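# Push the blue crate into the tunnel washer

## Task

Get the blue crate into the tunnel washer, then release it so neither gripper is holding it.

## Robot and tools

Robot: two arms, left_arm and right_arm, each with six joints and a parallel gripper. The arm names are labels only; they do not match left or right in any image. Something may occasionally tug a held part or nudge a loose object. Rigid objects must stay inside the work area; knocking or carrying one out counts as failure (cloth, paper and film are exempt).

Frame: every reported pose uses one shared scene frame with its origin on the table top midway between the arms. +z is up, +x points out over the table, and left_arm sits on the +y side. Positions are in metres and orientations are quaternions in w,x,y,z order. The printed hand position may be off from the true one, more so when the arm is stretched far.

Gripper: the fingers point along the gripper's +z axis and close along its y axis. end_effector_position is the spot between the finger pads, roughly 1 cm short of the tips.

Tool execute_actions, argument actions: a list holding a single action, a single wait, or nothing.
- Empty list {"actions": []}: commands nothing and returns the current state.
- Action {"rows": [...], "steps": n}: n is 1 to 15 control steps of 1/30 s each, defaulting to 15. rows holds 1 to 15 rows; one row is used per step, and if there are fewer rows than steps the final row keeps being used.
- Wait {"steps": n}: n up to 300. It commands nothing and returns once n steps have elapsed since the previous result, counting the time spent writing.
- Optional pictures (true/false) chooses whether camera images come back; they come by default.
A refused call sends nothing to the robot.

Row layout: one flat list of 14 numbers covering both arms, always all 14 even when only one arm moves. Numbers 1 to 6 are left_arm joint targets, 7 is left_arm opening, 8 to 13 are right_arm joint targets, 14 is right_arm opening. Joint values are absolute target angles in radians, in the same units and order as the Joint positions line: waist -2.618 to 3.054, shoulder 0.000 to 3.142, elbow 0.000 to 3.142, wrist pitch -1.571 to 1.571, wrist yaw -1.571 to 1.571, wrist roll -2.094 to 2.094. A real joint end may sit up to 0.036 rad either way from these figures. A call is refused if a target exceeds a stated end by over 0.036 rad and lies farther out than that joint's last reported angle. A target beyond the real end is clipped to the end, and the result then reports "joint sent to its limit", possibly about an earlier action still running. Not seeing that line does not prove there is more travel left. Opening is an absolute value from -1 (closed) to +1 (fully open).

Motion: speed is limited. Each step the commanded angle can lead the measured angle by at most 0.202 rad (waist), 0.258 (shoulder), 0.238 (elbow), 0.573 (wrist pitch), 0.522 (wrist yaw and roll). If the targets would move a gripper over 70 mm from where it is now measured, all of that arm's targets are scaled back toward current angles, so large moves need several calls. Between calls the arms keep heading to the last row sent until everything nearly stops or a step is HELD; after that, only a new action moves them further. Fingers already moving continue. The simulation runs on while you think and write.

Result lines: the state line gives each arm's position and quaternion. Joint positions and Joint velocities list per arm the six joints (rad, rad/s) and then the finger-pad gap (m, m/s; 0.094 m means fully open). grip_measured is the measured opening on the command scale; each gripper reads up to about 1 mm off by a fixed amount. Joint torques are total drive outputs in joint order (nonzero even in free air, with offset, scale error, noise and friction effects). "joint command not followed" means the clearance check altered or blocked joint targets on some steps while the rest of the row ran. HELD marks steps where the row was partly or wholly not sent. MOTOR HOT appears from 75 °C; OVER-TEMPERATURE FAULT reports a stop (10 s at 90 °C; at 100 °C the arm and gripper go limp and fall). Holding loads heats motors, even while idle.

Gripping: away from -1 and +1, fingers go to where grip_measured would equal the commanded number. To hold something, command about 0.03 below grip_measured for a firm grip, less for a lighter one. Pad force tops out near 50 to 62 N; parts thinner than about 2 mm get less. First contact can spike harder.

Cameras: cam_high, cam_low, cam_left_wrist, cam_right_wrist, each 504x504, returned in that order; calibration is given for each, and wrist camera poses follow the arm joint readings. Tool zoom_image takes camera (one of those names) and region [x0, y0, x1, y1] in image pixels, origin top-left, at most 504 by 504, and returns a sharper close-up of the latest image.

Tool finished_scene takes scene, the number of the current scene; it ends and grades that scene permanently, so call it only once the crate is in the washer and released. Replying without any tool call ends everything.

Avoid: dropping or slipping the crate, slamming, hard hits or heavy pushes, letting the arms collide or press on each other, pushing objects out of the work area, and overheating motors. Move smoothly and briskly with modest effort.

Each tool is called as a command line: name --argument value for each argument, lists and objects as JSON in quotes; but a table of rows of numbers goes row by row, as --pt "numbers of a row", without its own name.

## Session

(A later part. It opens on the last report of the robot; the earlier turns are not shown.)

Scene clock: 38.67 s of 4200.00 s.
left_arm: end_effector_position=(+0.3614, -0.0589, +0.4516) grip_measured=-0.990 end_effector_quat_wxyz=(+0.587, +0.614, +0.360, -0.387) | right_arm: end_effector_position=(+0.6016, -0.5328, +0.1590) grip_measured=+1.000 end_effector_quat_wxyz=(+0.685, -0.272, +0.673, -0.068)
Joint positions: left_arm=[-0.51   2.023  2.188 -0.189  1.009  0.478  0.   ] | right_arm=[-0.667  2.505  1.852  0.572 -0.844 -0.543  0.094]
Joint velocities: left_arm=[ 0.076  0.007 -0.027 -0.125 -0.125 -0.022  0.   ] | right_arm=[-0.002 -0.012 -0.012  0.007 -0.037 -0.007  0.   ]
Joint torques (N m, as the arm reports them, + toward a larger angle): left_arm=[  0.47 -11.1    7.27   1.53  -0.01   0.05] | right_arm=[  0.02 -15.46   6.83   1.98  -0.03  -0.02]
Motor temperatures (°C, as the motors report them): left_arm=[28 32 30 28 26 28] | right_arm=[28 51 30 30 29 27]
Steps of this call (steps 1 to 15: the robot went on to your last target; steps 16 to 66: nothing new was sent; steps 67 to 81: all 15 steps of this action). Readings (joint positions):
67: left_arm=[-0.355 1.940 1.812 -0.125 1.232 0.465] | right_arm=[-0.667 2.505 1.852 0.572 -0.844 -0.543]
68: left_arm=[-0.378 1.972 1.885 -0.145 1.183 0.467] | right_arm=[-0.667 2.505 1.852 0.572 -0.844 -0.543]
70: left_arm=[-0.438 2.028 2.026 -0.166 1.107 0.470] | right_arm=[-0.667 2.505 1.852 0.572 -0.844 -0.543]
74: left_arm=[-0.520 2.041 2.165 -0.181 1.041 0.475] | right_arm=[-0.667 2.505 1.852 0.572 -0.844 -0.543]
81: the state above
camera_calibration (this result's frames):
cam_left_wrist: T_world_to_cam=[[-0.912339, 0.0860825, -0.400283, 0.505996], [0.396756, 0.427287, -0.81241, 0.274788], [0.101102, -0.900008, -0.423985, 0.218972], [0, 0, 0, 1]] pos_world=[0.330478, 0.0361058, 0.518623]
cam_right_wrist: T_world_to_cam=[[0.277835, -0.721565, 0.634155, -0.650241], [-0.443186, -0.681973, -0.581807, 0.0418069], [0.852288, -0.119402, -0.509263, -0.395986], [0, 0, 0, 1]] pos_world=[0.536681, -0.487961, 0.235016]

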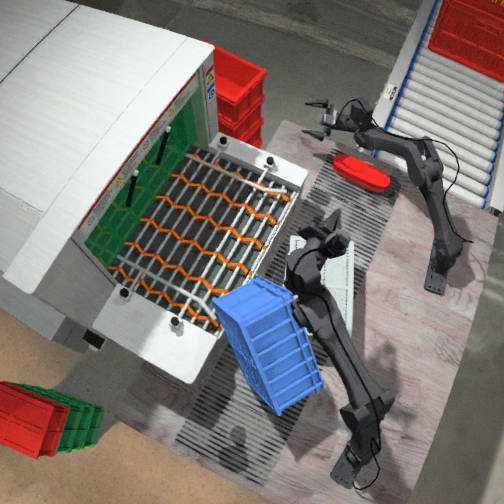

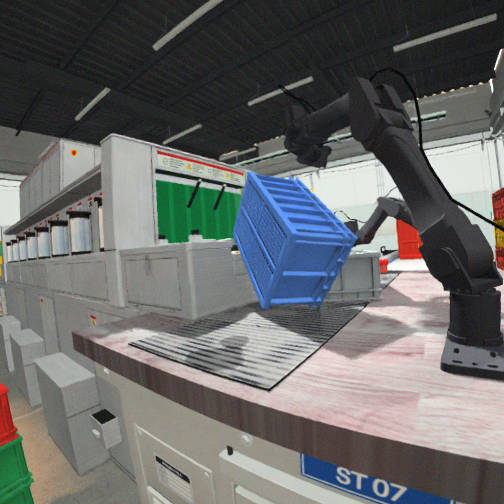

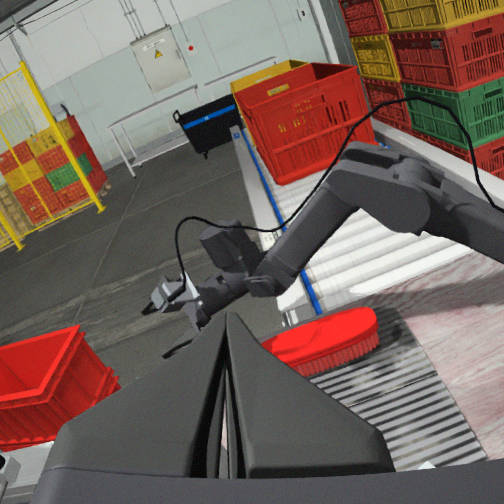

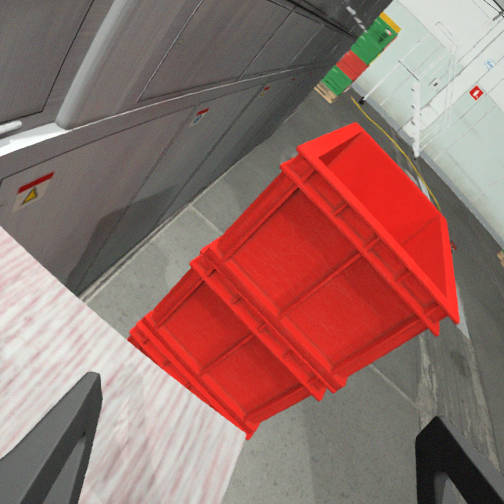

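execute_actions --actions '[{"rows":[[-0.8,2.017,1.85,-0.205,0.988,0.485,-1,-0.667,2.505,1.852,0.573,-0.844,-0.543,1]],"steps":12}]'

execute_actions --actions '[{"rows":[[0.1,2.017,1.85,-0.205,0.988,0.485,-1,-0.667,2.505,1.852,0.573,-0.844,-0.543,1]],"steps":15}]'

execute_actions --actions '[{"steps":20}]'

Scene clock: 43.57 s of 4200.00 s.
left_arm: end_effector_position=(+0.2252, -0.1553, +0.2917) grip_measured=-0.990 end_effector_quat_wxyz=(+0.380, +0.674, +0.400, -0.492) | right_arm: end_effector_position=(+0.6016, -0.5328, +0.1590) grip_measured=+1.000 end_effector_quat_wxyz=(+0.685, -0.272, +0.673, -0.068)
Joint positions: left_arm=[-0.819  2.047  1.839 -0.214  0.982  0.479  0.   ] | right_arm=[-0.667  2.505  1.852  0.572 -0.844 -0.543  0.094]
Joint velocities: left_arm=[-0.501  0.154 -0.173 -0.168  0.051 -0.022  0.002] | right_arm=[-0.002 -0.002 -0.002  0.037 -0.037 -0.022  0.   ]
Joint torques (N m, as the arm reports them, + toward a larger angle): left_arm=[  3.91 -14.61   8.43   1.86   0.29   0.08] | right_arm=[ -0.05 -15.44   6.83   1.97  -0.05  -0.02]
Motor temperatures (°C, as the motors report them): left_arm=[28 33 31 28 26 28] | right_arm=[28 52 30 31 29 27]
Steps of this call (steps 1 to 30: the robot went on to your last target; steps 31 to 135: nothing new was sent; steps 136 to 147: all 12 steps of this action). Readings (joint positions):
136: left_arm=[-0.514 2.019 2.165 -0.187 0.991 0.479] | right_arm=[-0.667 2.505 1.852 0.572 -0.844 -0.543]
137: left_arm=[-0.526 2.009 2.130 -0.179 0.989 0.479] | right_arm=[-0.667 2.505 1.852 0.572 -0.844 -0.543]
139: left_arm=[-0.573 2.005 2.057 -0.173 0.988 0.479] | right_arm=[-0.667 2.505 1.852 0.572 -0.844 -0.543]
143: left_arm=[-0.702 2.020 1.911 -0.183 0.982 0.479] | right_arm=[-0.667 2.505 1.852 0.572 -0.844 -0.543]
147: the state above
camera_calibration (this result's frames):
cam_left_wrist: T_world_to_cam=[[-0.908695, 0.412222, -0.0659347, 0.27833], [0.308054, 0.555537, -0.772322, 0.268349], [-0.281739, -0.722116, -0.631801, 0.252716], [0, 0, 0, 1]] pos_world=[0.241451, -0.0813215, 0.385269]
cam_right_wrist: T_world_to_cam=[[0.277835, -0.721565, 0.634155, -0.650241], [-0.443186, -0.681973, -0.581807, 0.0418069], [0.852288, -0.119402, -0.509263, -0.395986], [0, 0, 0, 1]] pos_world=[0.536681, -0.487961, 0.235016]

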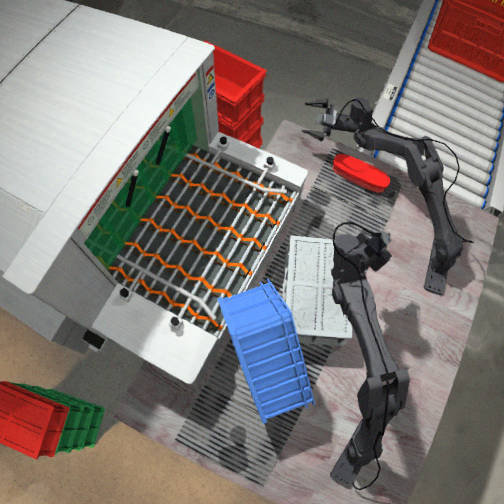

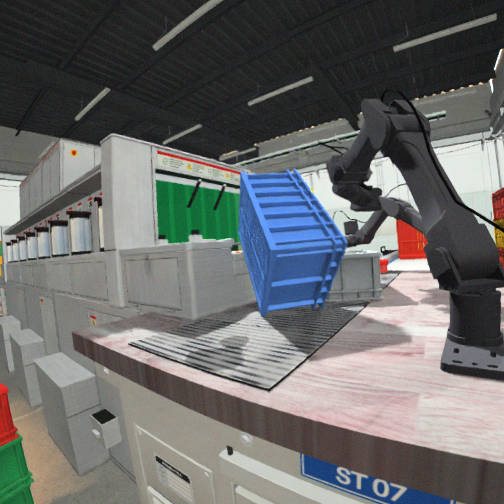

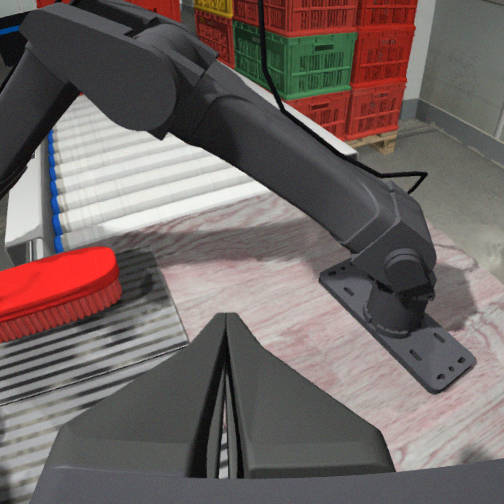

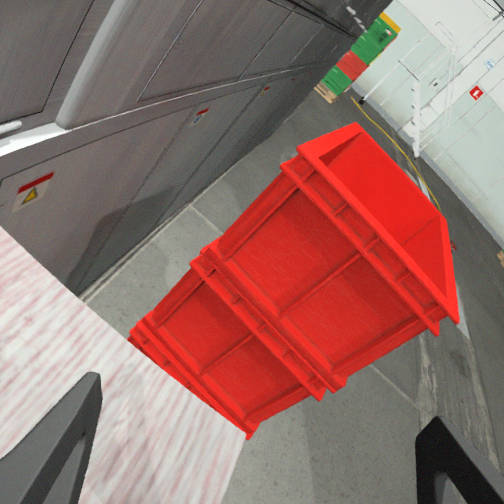

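Scene clock: 44.07 s of 4200.00 s.
left_arm: end_effector_position=(+0.4482, +0.0075, +0.2931) grip_measured=-0.990 end_effector_quat_wxyz=(+0.491, +0.555, +0.554, -0.380) | right_arm: end_effector_position=(+0.6016, -0.5328, +0.1590) grip_measured=+1.000 end_effector_quat_wxyz=(+0.685, -0.272, +0.673, -0.068)
Joint positions: left_arm=[-0.33   2.039  1.832 -0.212  0.968  0.479  0.   ] | right_arm=[-0.667  2.505  1.852  0.572 -0.844 -0.543  0.094]
Joint velocities: left_arm=[ 0.965 -0.315  0.046 -0.271 -0.374 -0.022  0.001] | right_arm=[-0.007  0.012 -0.012 -0.007 -0.007  0.037  0.   ]
Joint torques (N m, as the arm reports them, + toward a larger angle): left_arm=[  3.03 -10.75   7.57   1.87   0.86   0.09] | right_arm=[ -0.02 -15.44   6.83   1.98  -0.07  -0.01]
Motor temperatures (°C, as the motors report them): left_arm=[28 33 31 28 26 28] | right_arm=[28 52 30 31 29 27]
Steps of this call (steps 1 to 15: all 15 steps of this action). Readings (joint positions):
1: left_arm=[-0.823 2.052 1.834 -0.220 0.985 0.479] | right_arm=[-0.667 2.505 1.852 0.572 -0.844 -0.543]
2: left_arm=[-0.817 2.053 1.832 -0.224 0.990 0.479] | right_arm=[-0.667 2.505 1.852 0.572 -0.844 -0.543]
4: left_arm=[-0.768 2.053 1.832 -0.224 0.990 0.479] | right_arm=[-0.667 2.505 1.852 0.572 -0.844 -0.543]
8: left_arm=[-0.610 2.053 1.832 -0.220 0.988 0.479] | right_arm=[-0.667 2.505 1.852 0.572 -0.844 -0.543]
15: the state above
camera_calibration (this result's frames):
cam_left_wrist: T_world_to_cam=[[-0.994543, -0.0752854, -0.0722268, 0.457877], [0.00766469, 0.6377, -0.770246, 0.243702], [0.104047, -0.766597, -0.633643, 0.261861], [0, 0, 0, 1]] pos_world=[0.426265, 0.0798041, 0.386708]
cam_right_wrist: T_world_to_cam=[[0.277835, -0.721565, 0.634155, -0.650241], [-0.443186, -0.681973, -0.581807, 0.0418069], [0.852288, -0.119402, -0.509263, -0.395986], [0, 0, 0, 1]] pos_world=[0.536681, -0.487961, 0.235016]

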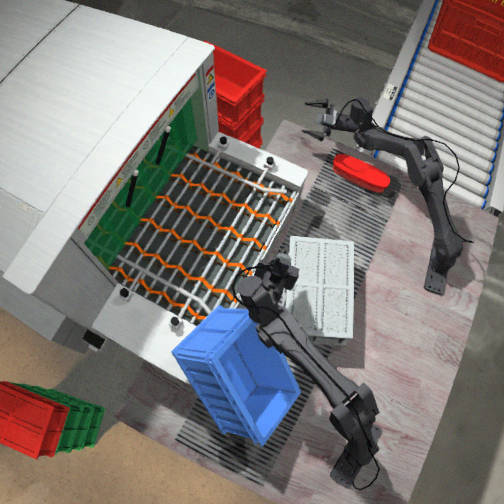

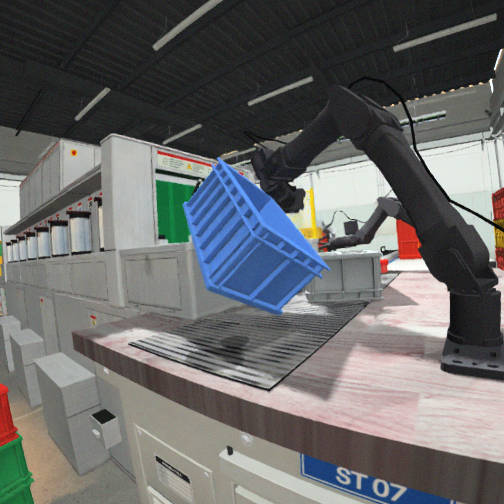

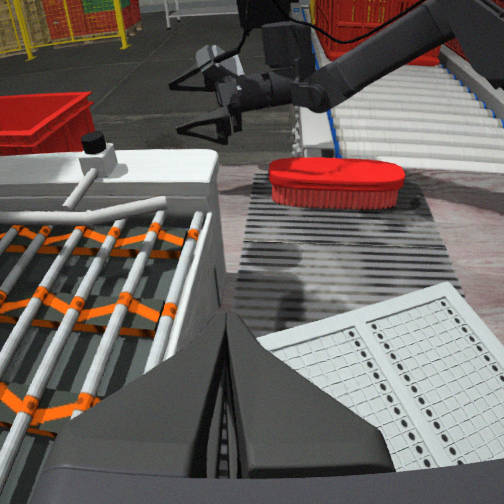

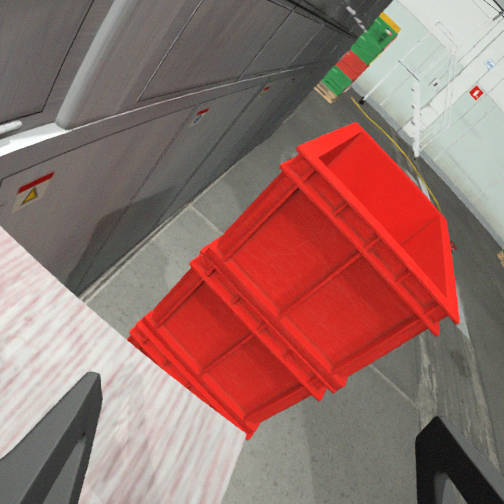

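Scene clock: 44.73 s of 4200.00 s.
left_arm: end_effector_position=(+0.5603, +0.2252, +0.3058) grip_measured=-0.990 end_effector_quat_wxyz=(+0.573, +0.427, +0.651, -0.257) | right_arm: end_effector_position=(+0.6016, -0.5328, +0.1590) grip_measured=+1.000 end_effector_quat_wxyz=(+0.685, -0.272, +0.673, -0.068)
Joint positions: left_arm=[ 0.106  2.028  1.845 -0.199  0.969  0.479  0.   ] | right_arm=[-0.667  2.505  1.852  0.572 -0.844 -0.543  0.094]
Joint velocities: left_arm=[-0.183  0.002  0.002 -0.11   0.037 -0.051  0.001] | right_arm=[ 0.002  0.012  0.007 -0.007  0.007  0.037  0.   ]
Joint torques (N m, as the arm reports them, + toward a larger angle): left_arm=[  0.47 -11.93   7.12   1.45   0.27   0.07] | right_arm=[ -0.03 -15.49   6.85   1.98  -0.05  -0.01]
Motor temperatures (°C, as the motors report them): left_arm=[28 33 31 29 26 28] | right_arm=[28 52 30 31 29 27]
Steps of this call (steps 1 to 20: the robot went on to your last target). Readings (joint positions):
1: left_arm=[-0.303 2.024 1.838 -0.207 0.972 0.479] | right_arm=[-0.667 2.505 1.852 0.572 -0.844 -0.543]
2: left_arm=[-0.271 2.014 1.842 -0.199 0.978 0.479] | right_arm=[-0.667 2.505 1.852 0.572 -0.844 -0.543]
4: left_arm=[-0.192 2.009 1.845 -0.189 0.982 0.479] | right_arm=[-0.667 2.505 1.852 0.572 -0.844 -0.543]
8: left_arm=[-0.009 2.021 1.845 -0.191 0.981 0.479] | right_arm=[-0.667 2.505 1.852 0.572 -0.844 -0.543]
20: the state above
camera_calibration (this result's frames):
cam_left_wrist: T_world_to_cam=[[-0.86693, -0.487691, -0.102908, 0.617453], [-0.234483, 0.581244, -0.779213, 0.264948], [0.43983, -0.651393, -0.618253, 0.206415], [0, 0, 0, 1]] pos_world=[0.506627, 0.281584, 0.397608]
cam_right_wrist: T_world_to_cam=[[0.277835, -0.721565, 0.634155, -0.650241], [-0.443186, -0.681973, -0.581807, 0.0418069], [0.852288, -0.119402, -0.509263, -0.395986], [0, 0, 0, 1]] pos_world=[0.536681, -0.487961, 0.235016]

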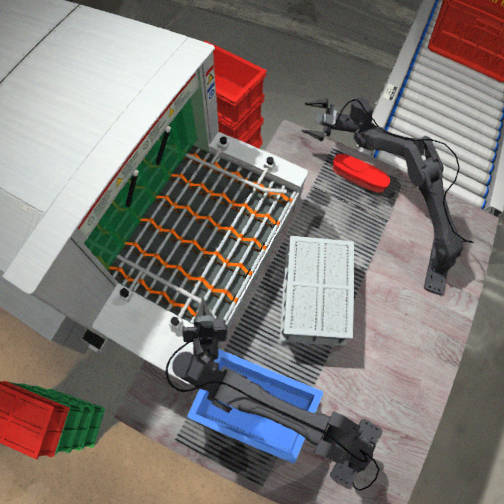

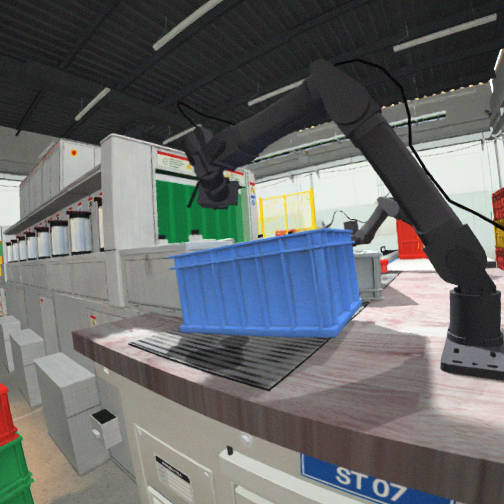

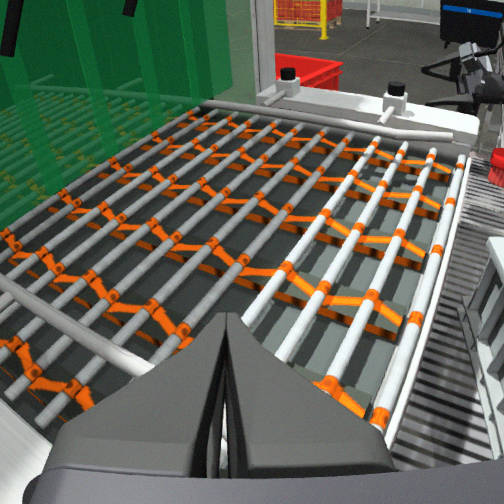

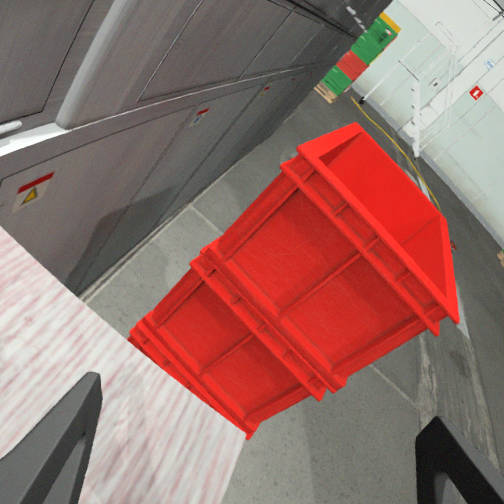

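execute_actions --actions '[{"rows":[[-0.1,1.8,1.9,0.9,0.0,0.0,1,-0.667,2.505,1.852,0.573,-0.844,-0.543,1]],"steps":15}]'

Scene clock: 49.00 s of 4200.00 s.
left_arm: end_effector_position=(+0.5694, +0.1947, +0.4701) grip_measured=+1.000 end_effector_quat_wxyz=(+0.771, +0.281, +0.555, -0.135) | right_arm: end_effector_position=(+0.6016, -0.5328, +0.1590) grip_measured=+1.000 end_effector_quat_wxyz=(+0.685, -0.272, +0.673, -0.068)
Joint positions: left_arm=[-0.068  1.907  1.843  0.32   0.456  0.18   0.094] | right_arm=[-0.667  2.505  1.852  0.572 -0.844 -0.543  0.094]
Joint velocities: left_arm=[-0.115 -0.164  0.002  1.179 -1.048 -0.359  0.   ] | right_arm=[ 0.002 -0.002 -0.007  0.022  0.066 -0.022  0.   ]
Joint torques (N m, as the arm reports them, + toward a larger angle): left_arm=[ -0.15 -12.54   8.56   1.78  -0.18  -0.12] | right_arm=[  0.03 -15.43   6.86   1.97  -0.06  -0.02]
Motor temperatures (°C, as the motors report them): left_arm=[28 34 31 29 26 28] | right_arm=[28 53 30 31 29 27]
Steps of this call (steps 1 to 30: the robot went on to your last target; steps 31 to 113: nothing new was sent; steps 114 to 128: all 15 steps of this action). Readings (joint positions):
114: left_arm=[0.092 2.024 1.843 -0.182 0.948 0.455] | right_arm=[-0.667 2.505 1.852 0.572 -0.844 -0.543]
115: left_arm=[0.084 2.021 1.843 -0.153 0.908 0.426] | right_arm=[-0.667 2.505 1.852 0.572 -0.844 -0.543]
117: left_arm=[0.057 2.007 1.843 -0.091 0.835 0.375] | right_arm=[-0.667 2.505 1.852 0.572 -0.844 -0.543]
121: left_arm=[-0.005 1.965 1.843 0.047 0.698 0.289] | right_arm=[-0.667 2.505 1.852 0.572 -0.844 -0.543]
128: the state above
camera_calibration (this result's frames):
cam_left_wrist: T_world_to_cam=[[-0.560842, -0.790046, -0.247554, 0.579942], [-0.042289, 0.325953, -0.94444, 0.430824], [0.826842, -0.519212, -0.216218, -0.151013], [0, 0, 0, 1]] pos_world=[0.468338, 0.239345, 0.517803]
cam_right_wrist: T_world_to_cam=[[0.277835, -0.721565, 0.634155, -0.650241], [-0.443186, -0.681973, -0.581807, 0.0418069], [0.852288, -0.119402, -0.509263, -0.395986], [0, 0, 0, 1]] pos_world=[0.536681, -0.487961, 0.235016]

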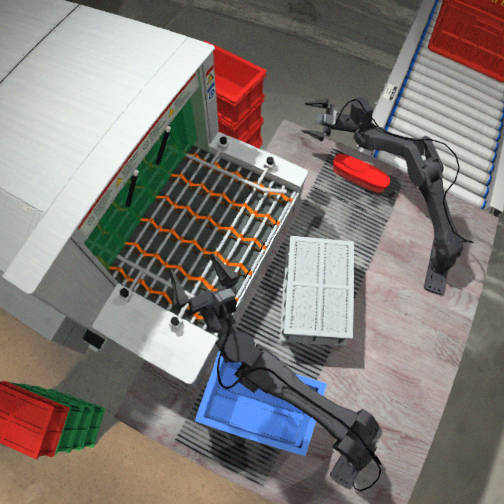

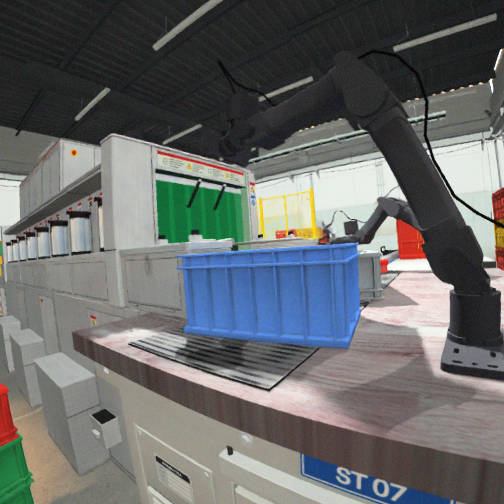

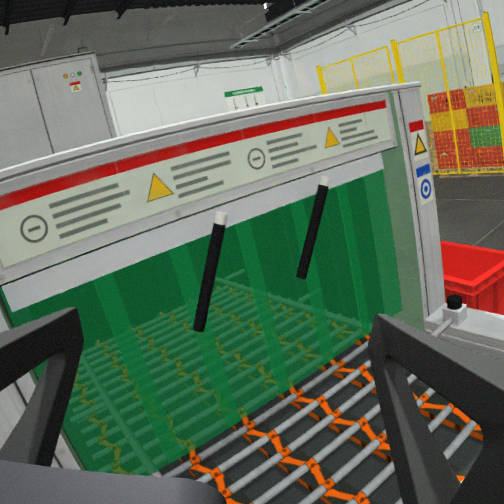

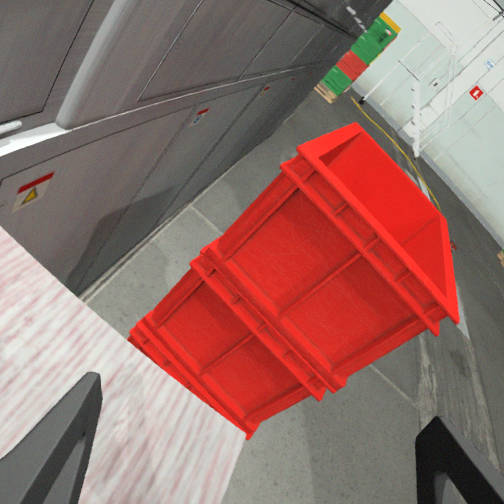

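Positive pitch tilts up; use negative.

execute_actions --actions '[{"rows":[[-0.1,1.8,2.2,-1.2,0.0,0.0,1,-0.667,2.505,1.852,0.573,-0.844,-0.543,1]],"steps":15}]'

Scene clock: 51.83 s of 4200.00 s.
left_arm: end_effector_position=(+0.5329, +0.2673, +0.5152) grip_measured=+1.000 end_effector_quat_wxyz=(+0.688, +0.076, +0.718, -0.068) | right_arm: end_effector_position=(+0.6016, -0.5328, +0.1590) grip_measured=+1.000 end_effector_quat_wxyz=(+0.685, -0.272, +0.673, -0.068)
Joint positions: left_arm=[-0.09   1.797  2.195 -0.442  0.01   0.008  0.094] | right_arm=[-0.667  2.505  1.852  0.572 -0.844 -0.543  0.094]
Joint velocities: left_arm=[-0.007  0.076 -0.012 -2.396 -0.095  0.007  0.   ] | right_arm=[ 0.017 -0.002 -0.007  0.007  0.007  0.022  0.   ]
Joint torques (N m, as the arm reports them, + toward a larger angle): left_arm=[-0.51 -8.49  6.29  1.97 -0.08 -0.07] | right_arm=[ -0.07 -15.5    6.88   1.98  -0.03  -0.02]
Motor temperatures (°C, as the motors report them): left_arm=[28 34 31 29 26 28] | right_arm=[28 54 30 31 29 27]
Steps of this call (steps 1 to 45: the robot went on to your last target; steps 46 to 70: nothing new was sent; steps 71 to 85: all 15 steps of this action). Readings (joint positions):
71: left_arm=[-0.090 1.820 1.923 0.816 0.010 0.008] | right_arm=[-0.667 2.505 1.852 0.572 -0.844 -0.543]
72: left_arm=[-0.090 1.833 1.999 0.688 0.010 0.008] | right_arm=[-0.667 2.505 1.852 0.572 -0.844 -0.543]
74: left_arm=[-0.090 1.837 2.115 0.458 0.010 0.008] | right_arm=[-0.667 2.505 1.852 0.572 -0.844 -0.543]
78: left_arm=[-0.090 1.793 2.191 0.084 0.010 0.008] | right_arm=[-0.667 2.505 1.852 0.572 -0.844 -0.543]
85: the state above
camera_calibration (this result's frames):
cam_left_wrist: T_world_to_cam=[[-0.232744, -0.971738, 0.039453, 0.353898], [-0.470681, 0.0770491, -0.878933, 0.709233], [0.851052, -0.223136, -0.475311, -0.031935], [0, 0, 0, 1]] pos_world=[0.443368, 0.282124, 0.594227]
cam_right_wrist: T_world_to_cam=[[0.277835, -0.721565, 0.634155, -0.650241], [-0.443186, -0.681973, -0.581807, 0.0418069], [0.852288, -0.119402, -0.509263, -0.395986], [0, 0, 0, 1]] pos_world=[0.536681, -0.487961, 0.235016]

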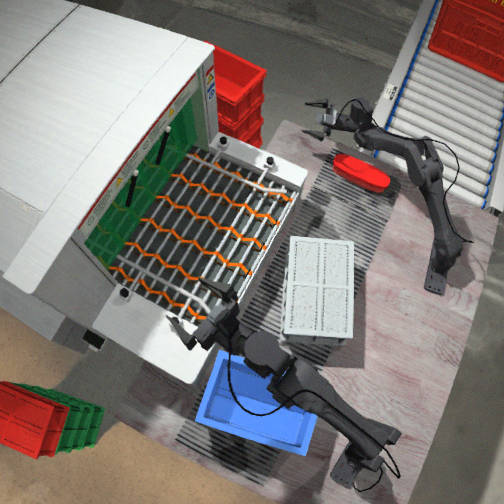

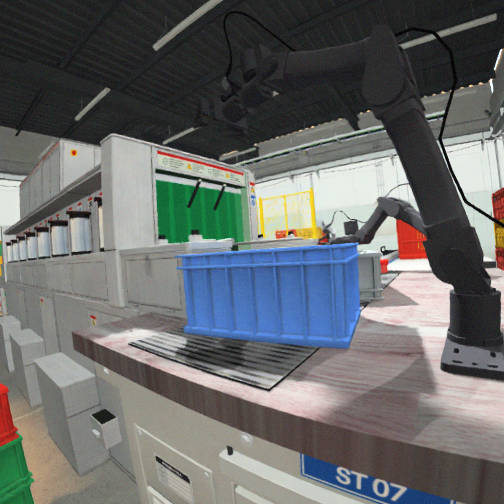

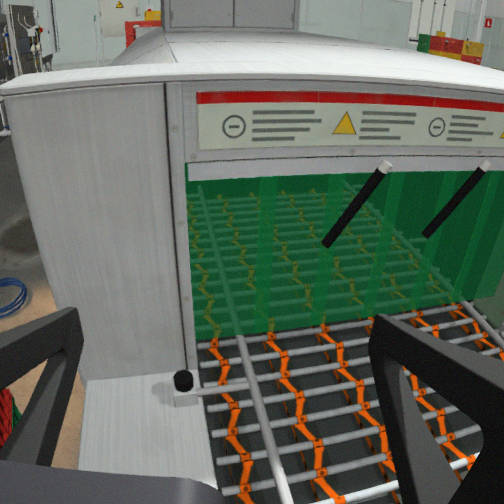

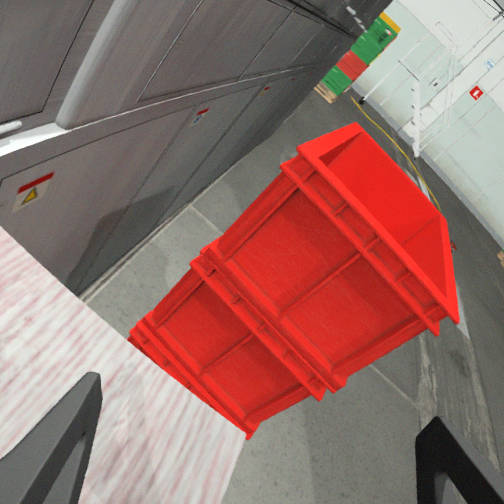

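execute_actions --actions '[{"rows":[[-0.1,1.8,1.9,-1.5,0.0,0.0,1,-0.667,2.505,1.852,0.573,-0.844,-0.543,1]],"steps":15}]'

Scene clock: 54.33 s of 4200.00 s.
left_arm: end_effector_position=(+0.3686, +0.2998, +0.2014) grip_measured=+1.000 end_effector_quat_wxyz=(+0.069, +0.101, +0.992, -0.011) | right_arm: end_effector_position=(+0.6016, -0.5328, +0.1590) grip_measured=+1.000 end_effector_quat_wxyz=(+0.685, -0.272, +0.673, -0.068)
Joint positions: left_arm=[-0.09   1.827  1.882 -1.486  0.009  0.008  0.094] | right_arm=[-0.667  2.505  1.852  0.572 -0.844 -0.543  0.094]
Joint velocities: left_arm=[-0.012 -0.002  0.017 -0.154 -0.007 -0.037  0.   ] | right_arm=[-0.007 -0.017  0.012 -0.007 -0.037 -0.007  0.   ]
Joint torques (N m, as the arm reports them, + toward a larger angle): left_arm=[ -0.71 -10.17   6.99   0.45  -0.1   -0.1 ] | right_arm=[  0.01 -15.5    6.87   1.99  -0.05  -0.01]
Motor temperatures (°C, as the motors report them): left_arm=[27 34 31 29 26 28] | right_arm=[28 54 30 31 29 27]
Steps of this call (steps 1 to 45: the robot went on to your last target; steps 46 to 60: nothing new was sent; steps 61 to 75: all 15 steps of this action). Readings (joint positions):
61: left_arm=[-0.090 1.804 2.170 -1.199 0.010 0.008] | right_arm=[-0.667 2.505 1.852 0.572 -0.844 -0.543]
62: left_arm=[-0.090 1.791 2.126 -1.218 0.010 0.008] | right_arm=[-0.667 2.505 1.852 0.572 -0.844 -0.543]
64: left_arm=[-0.090 1.784 2.030 -1.283 0.010 0.008] | right_arm=[-0.667 2.505 1.852 0.572 -0.844 -0.543]
68: left_arm=[-0.090 1.820 1.895 -1.427 0.009 0.008] | right_arm=[-0.667 2.505 1.852 0.572 -0.844 -0.543]
75: the state above
camera_calibration (this result's frames):
cam_left_wrist: T_world_to_cam=[[-0.162295, -0.985645, 0.0465229, 0.336365], [-0.936406, 0.168711, 0.307703, 0.258784], [-0.311135, 0.00637435, -0.950344, 0.421225], [0, 0, 0, 1]] pos_world=[0.427975, 0.285192, 0.305032]
cam_right_wrist: T_world_to_cam=[[0.277835, -0.721565, 0.634155, -0.650241], [-0.443186, -0.681973, -0.581807, 0.0418069], [0.852288, -0.119402, -0.509263, -0.395986], [0, 0, 0, 1]] pos_world=[0.536681, -0.487961, 0.235016]

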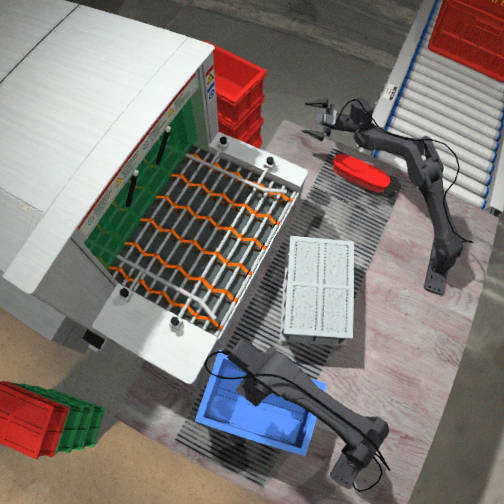

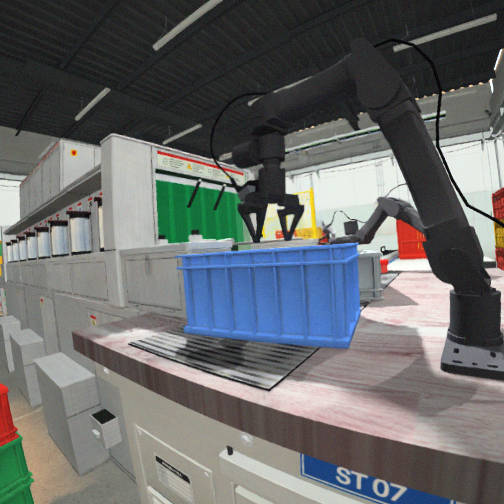

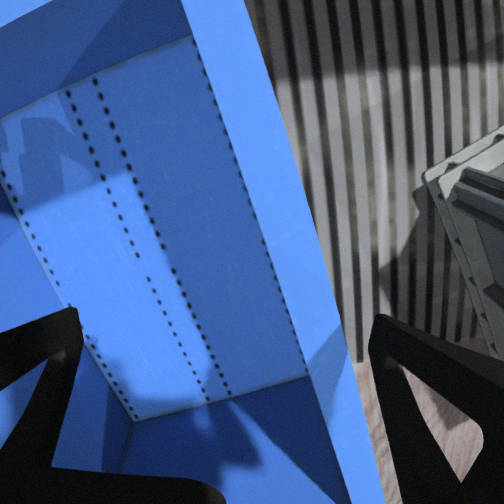

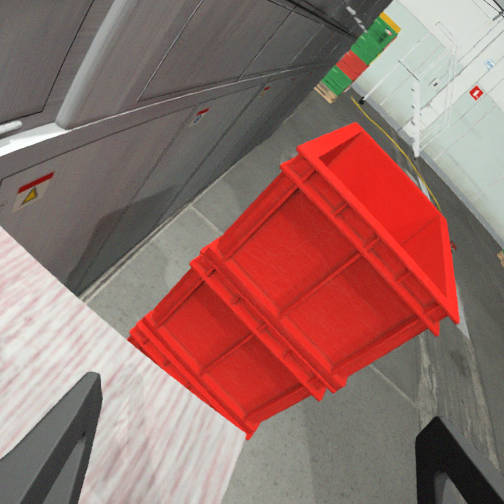

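execute_actions --actions '[{"rows":[[-0.1,1.95,1.95,-1.5,0.0,0.0,1,-0.667,2.505,1.852,0.573,-0.844,-0.543,1]],"steps":12}]'

Scene clock: 57.57 s of 4200.00 s.
left_arm: end_effector_position=(+0.3837, +0.2968, +0.1634) grip_measured=+1.000 end_effector_quat_wxyz=(+0.015, +0.101, +0.995, -0.006) | right_arm: end_effector_position=(+0.6016, -0.5328, +0.1590) grip_measured=+1.000 end_effector_quat_wxyz=(+0.685, -0.272, +0.673, -0.068)
Joint positions: left_arm=[-0.09   1.973  1.933 -1.5    0.009  0.008  0.094] | right_arm=[-0.667  2.505  1.852  0.572 -0.844 -0.543  0.094]
Joint velocities: left_arm=[ 0.002 -0.022 -0.007  0.066  0.007 -0.022  0.   ] | right_arm=[ 0.007 -0.017  0.007  0.007  0.037 -0.007  0.   ]
Joint torques (N m, as the arm reports them, + toward a larger angle): left_arm=[ -0.71 -11.15   6.88   0.31  -0.11  -0.09] | right_arm=[ -0.1  -15.47   6.8    1.97  -0.06  -0.01]
Motor temperatures (°C, as the motors report them): left_arm=[27 34 31 29 25 28] | right_arm=[28 55 30 31 29 27]
Steps of this call (steps 1 to 15: the robot went on to your last target; steps 16 to 85: nothing new was sent; steps 86 to 97: all 12 steps of this action). Readings (joint positions):
86: left_arm=[-0.090 1.841 1.895 -1.504 0.009 0.008] | right_arm=[-0.667 2.505 1.852 0.572 -0.844 -0.543]
87: left_arm=[-0.090 1.863 1.917 -1.511 0.009 0.008] | right_arm=[-0.667 2.505 1.852 0.572 -0.844 -0.543]
89: left_arm=[-0.090 1.911 1.933 -1.501 0.009 0.008] | right_arm=[-0.667 2.505 1.852 0.572 -0.844 -0.543]
93: left_arm=[-0.090 1.971 1.933 -1.499 0.009 0.008] | right_arm=[-0.667 2.505 1.852 0.572 -0.844 -0.543]
97: the state above
camera_calibration (this result's frames):
cam_left_wrist: T_world_to_cam=[[-0.157524, -0.986586, 0.0428357, 0.336698], [-0.898138, 0.161165, 0.409115, 0.256122], [-0.41053, 0.0259732, -0.911477, 0.415845], [0, 0, 0, 1]] pos_world=[0.453788, 0.280102, 0.259827]
cam_right_wrist: T_world_to_cam=[[0.277835, -0.721565, 0.634155, -0.650241], [-0.443186, -0.681973, -0.581807, 0.0418069], [0.852288, -0.119402, -0.509263, -0.395986], [0, 0, 0, 1]] pos_world=[0.536681, -0.487961, 0.235016]

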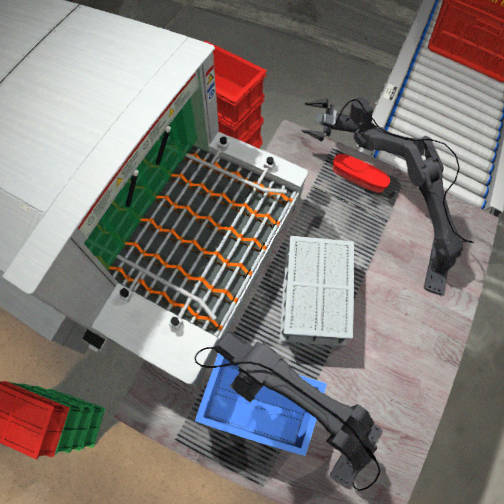

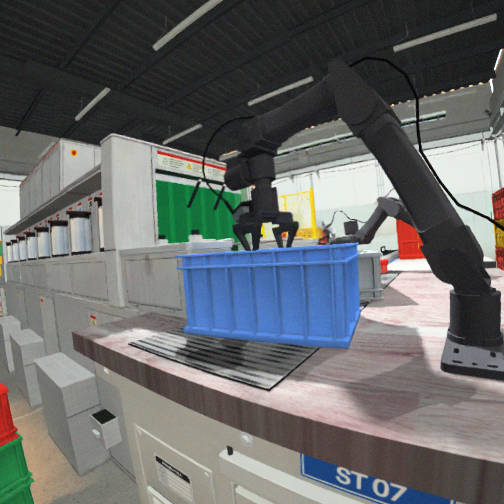

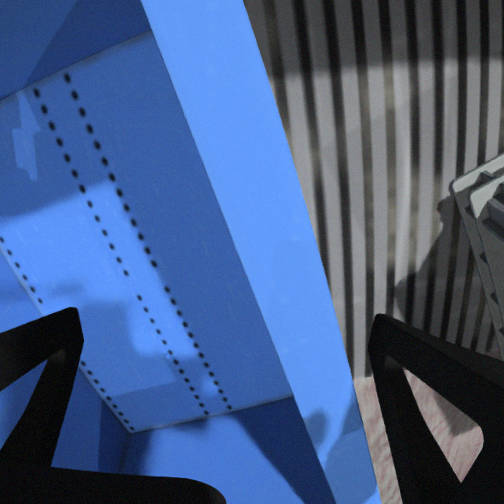

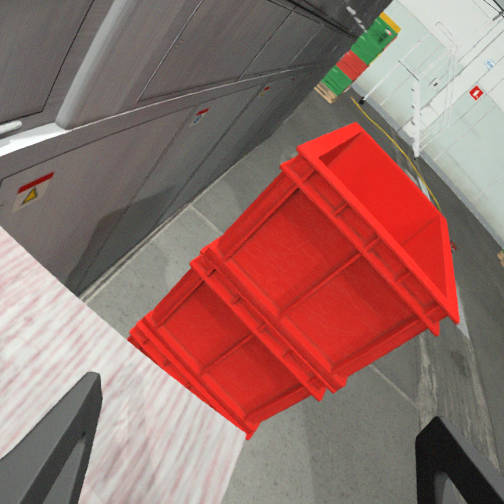

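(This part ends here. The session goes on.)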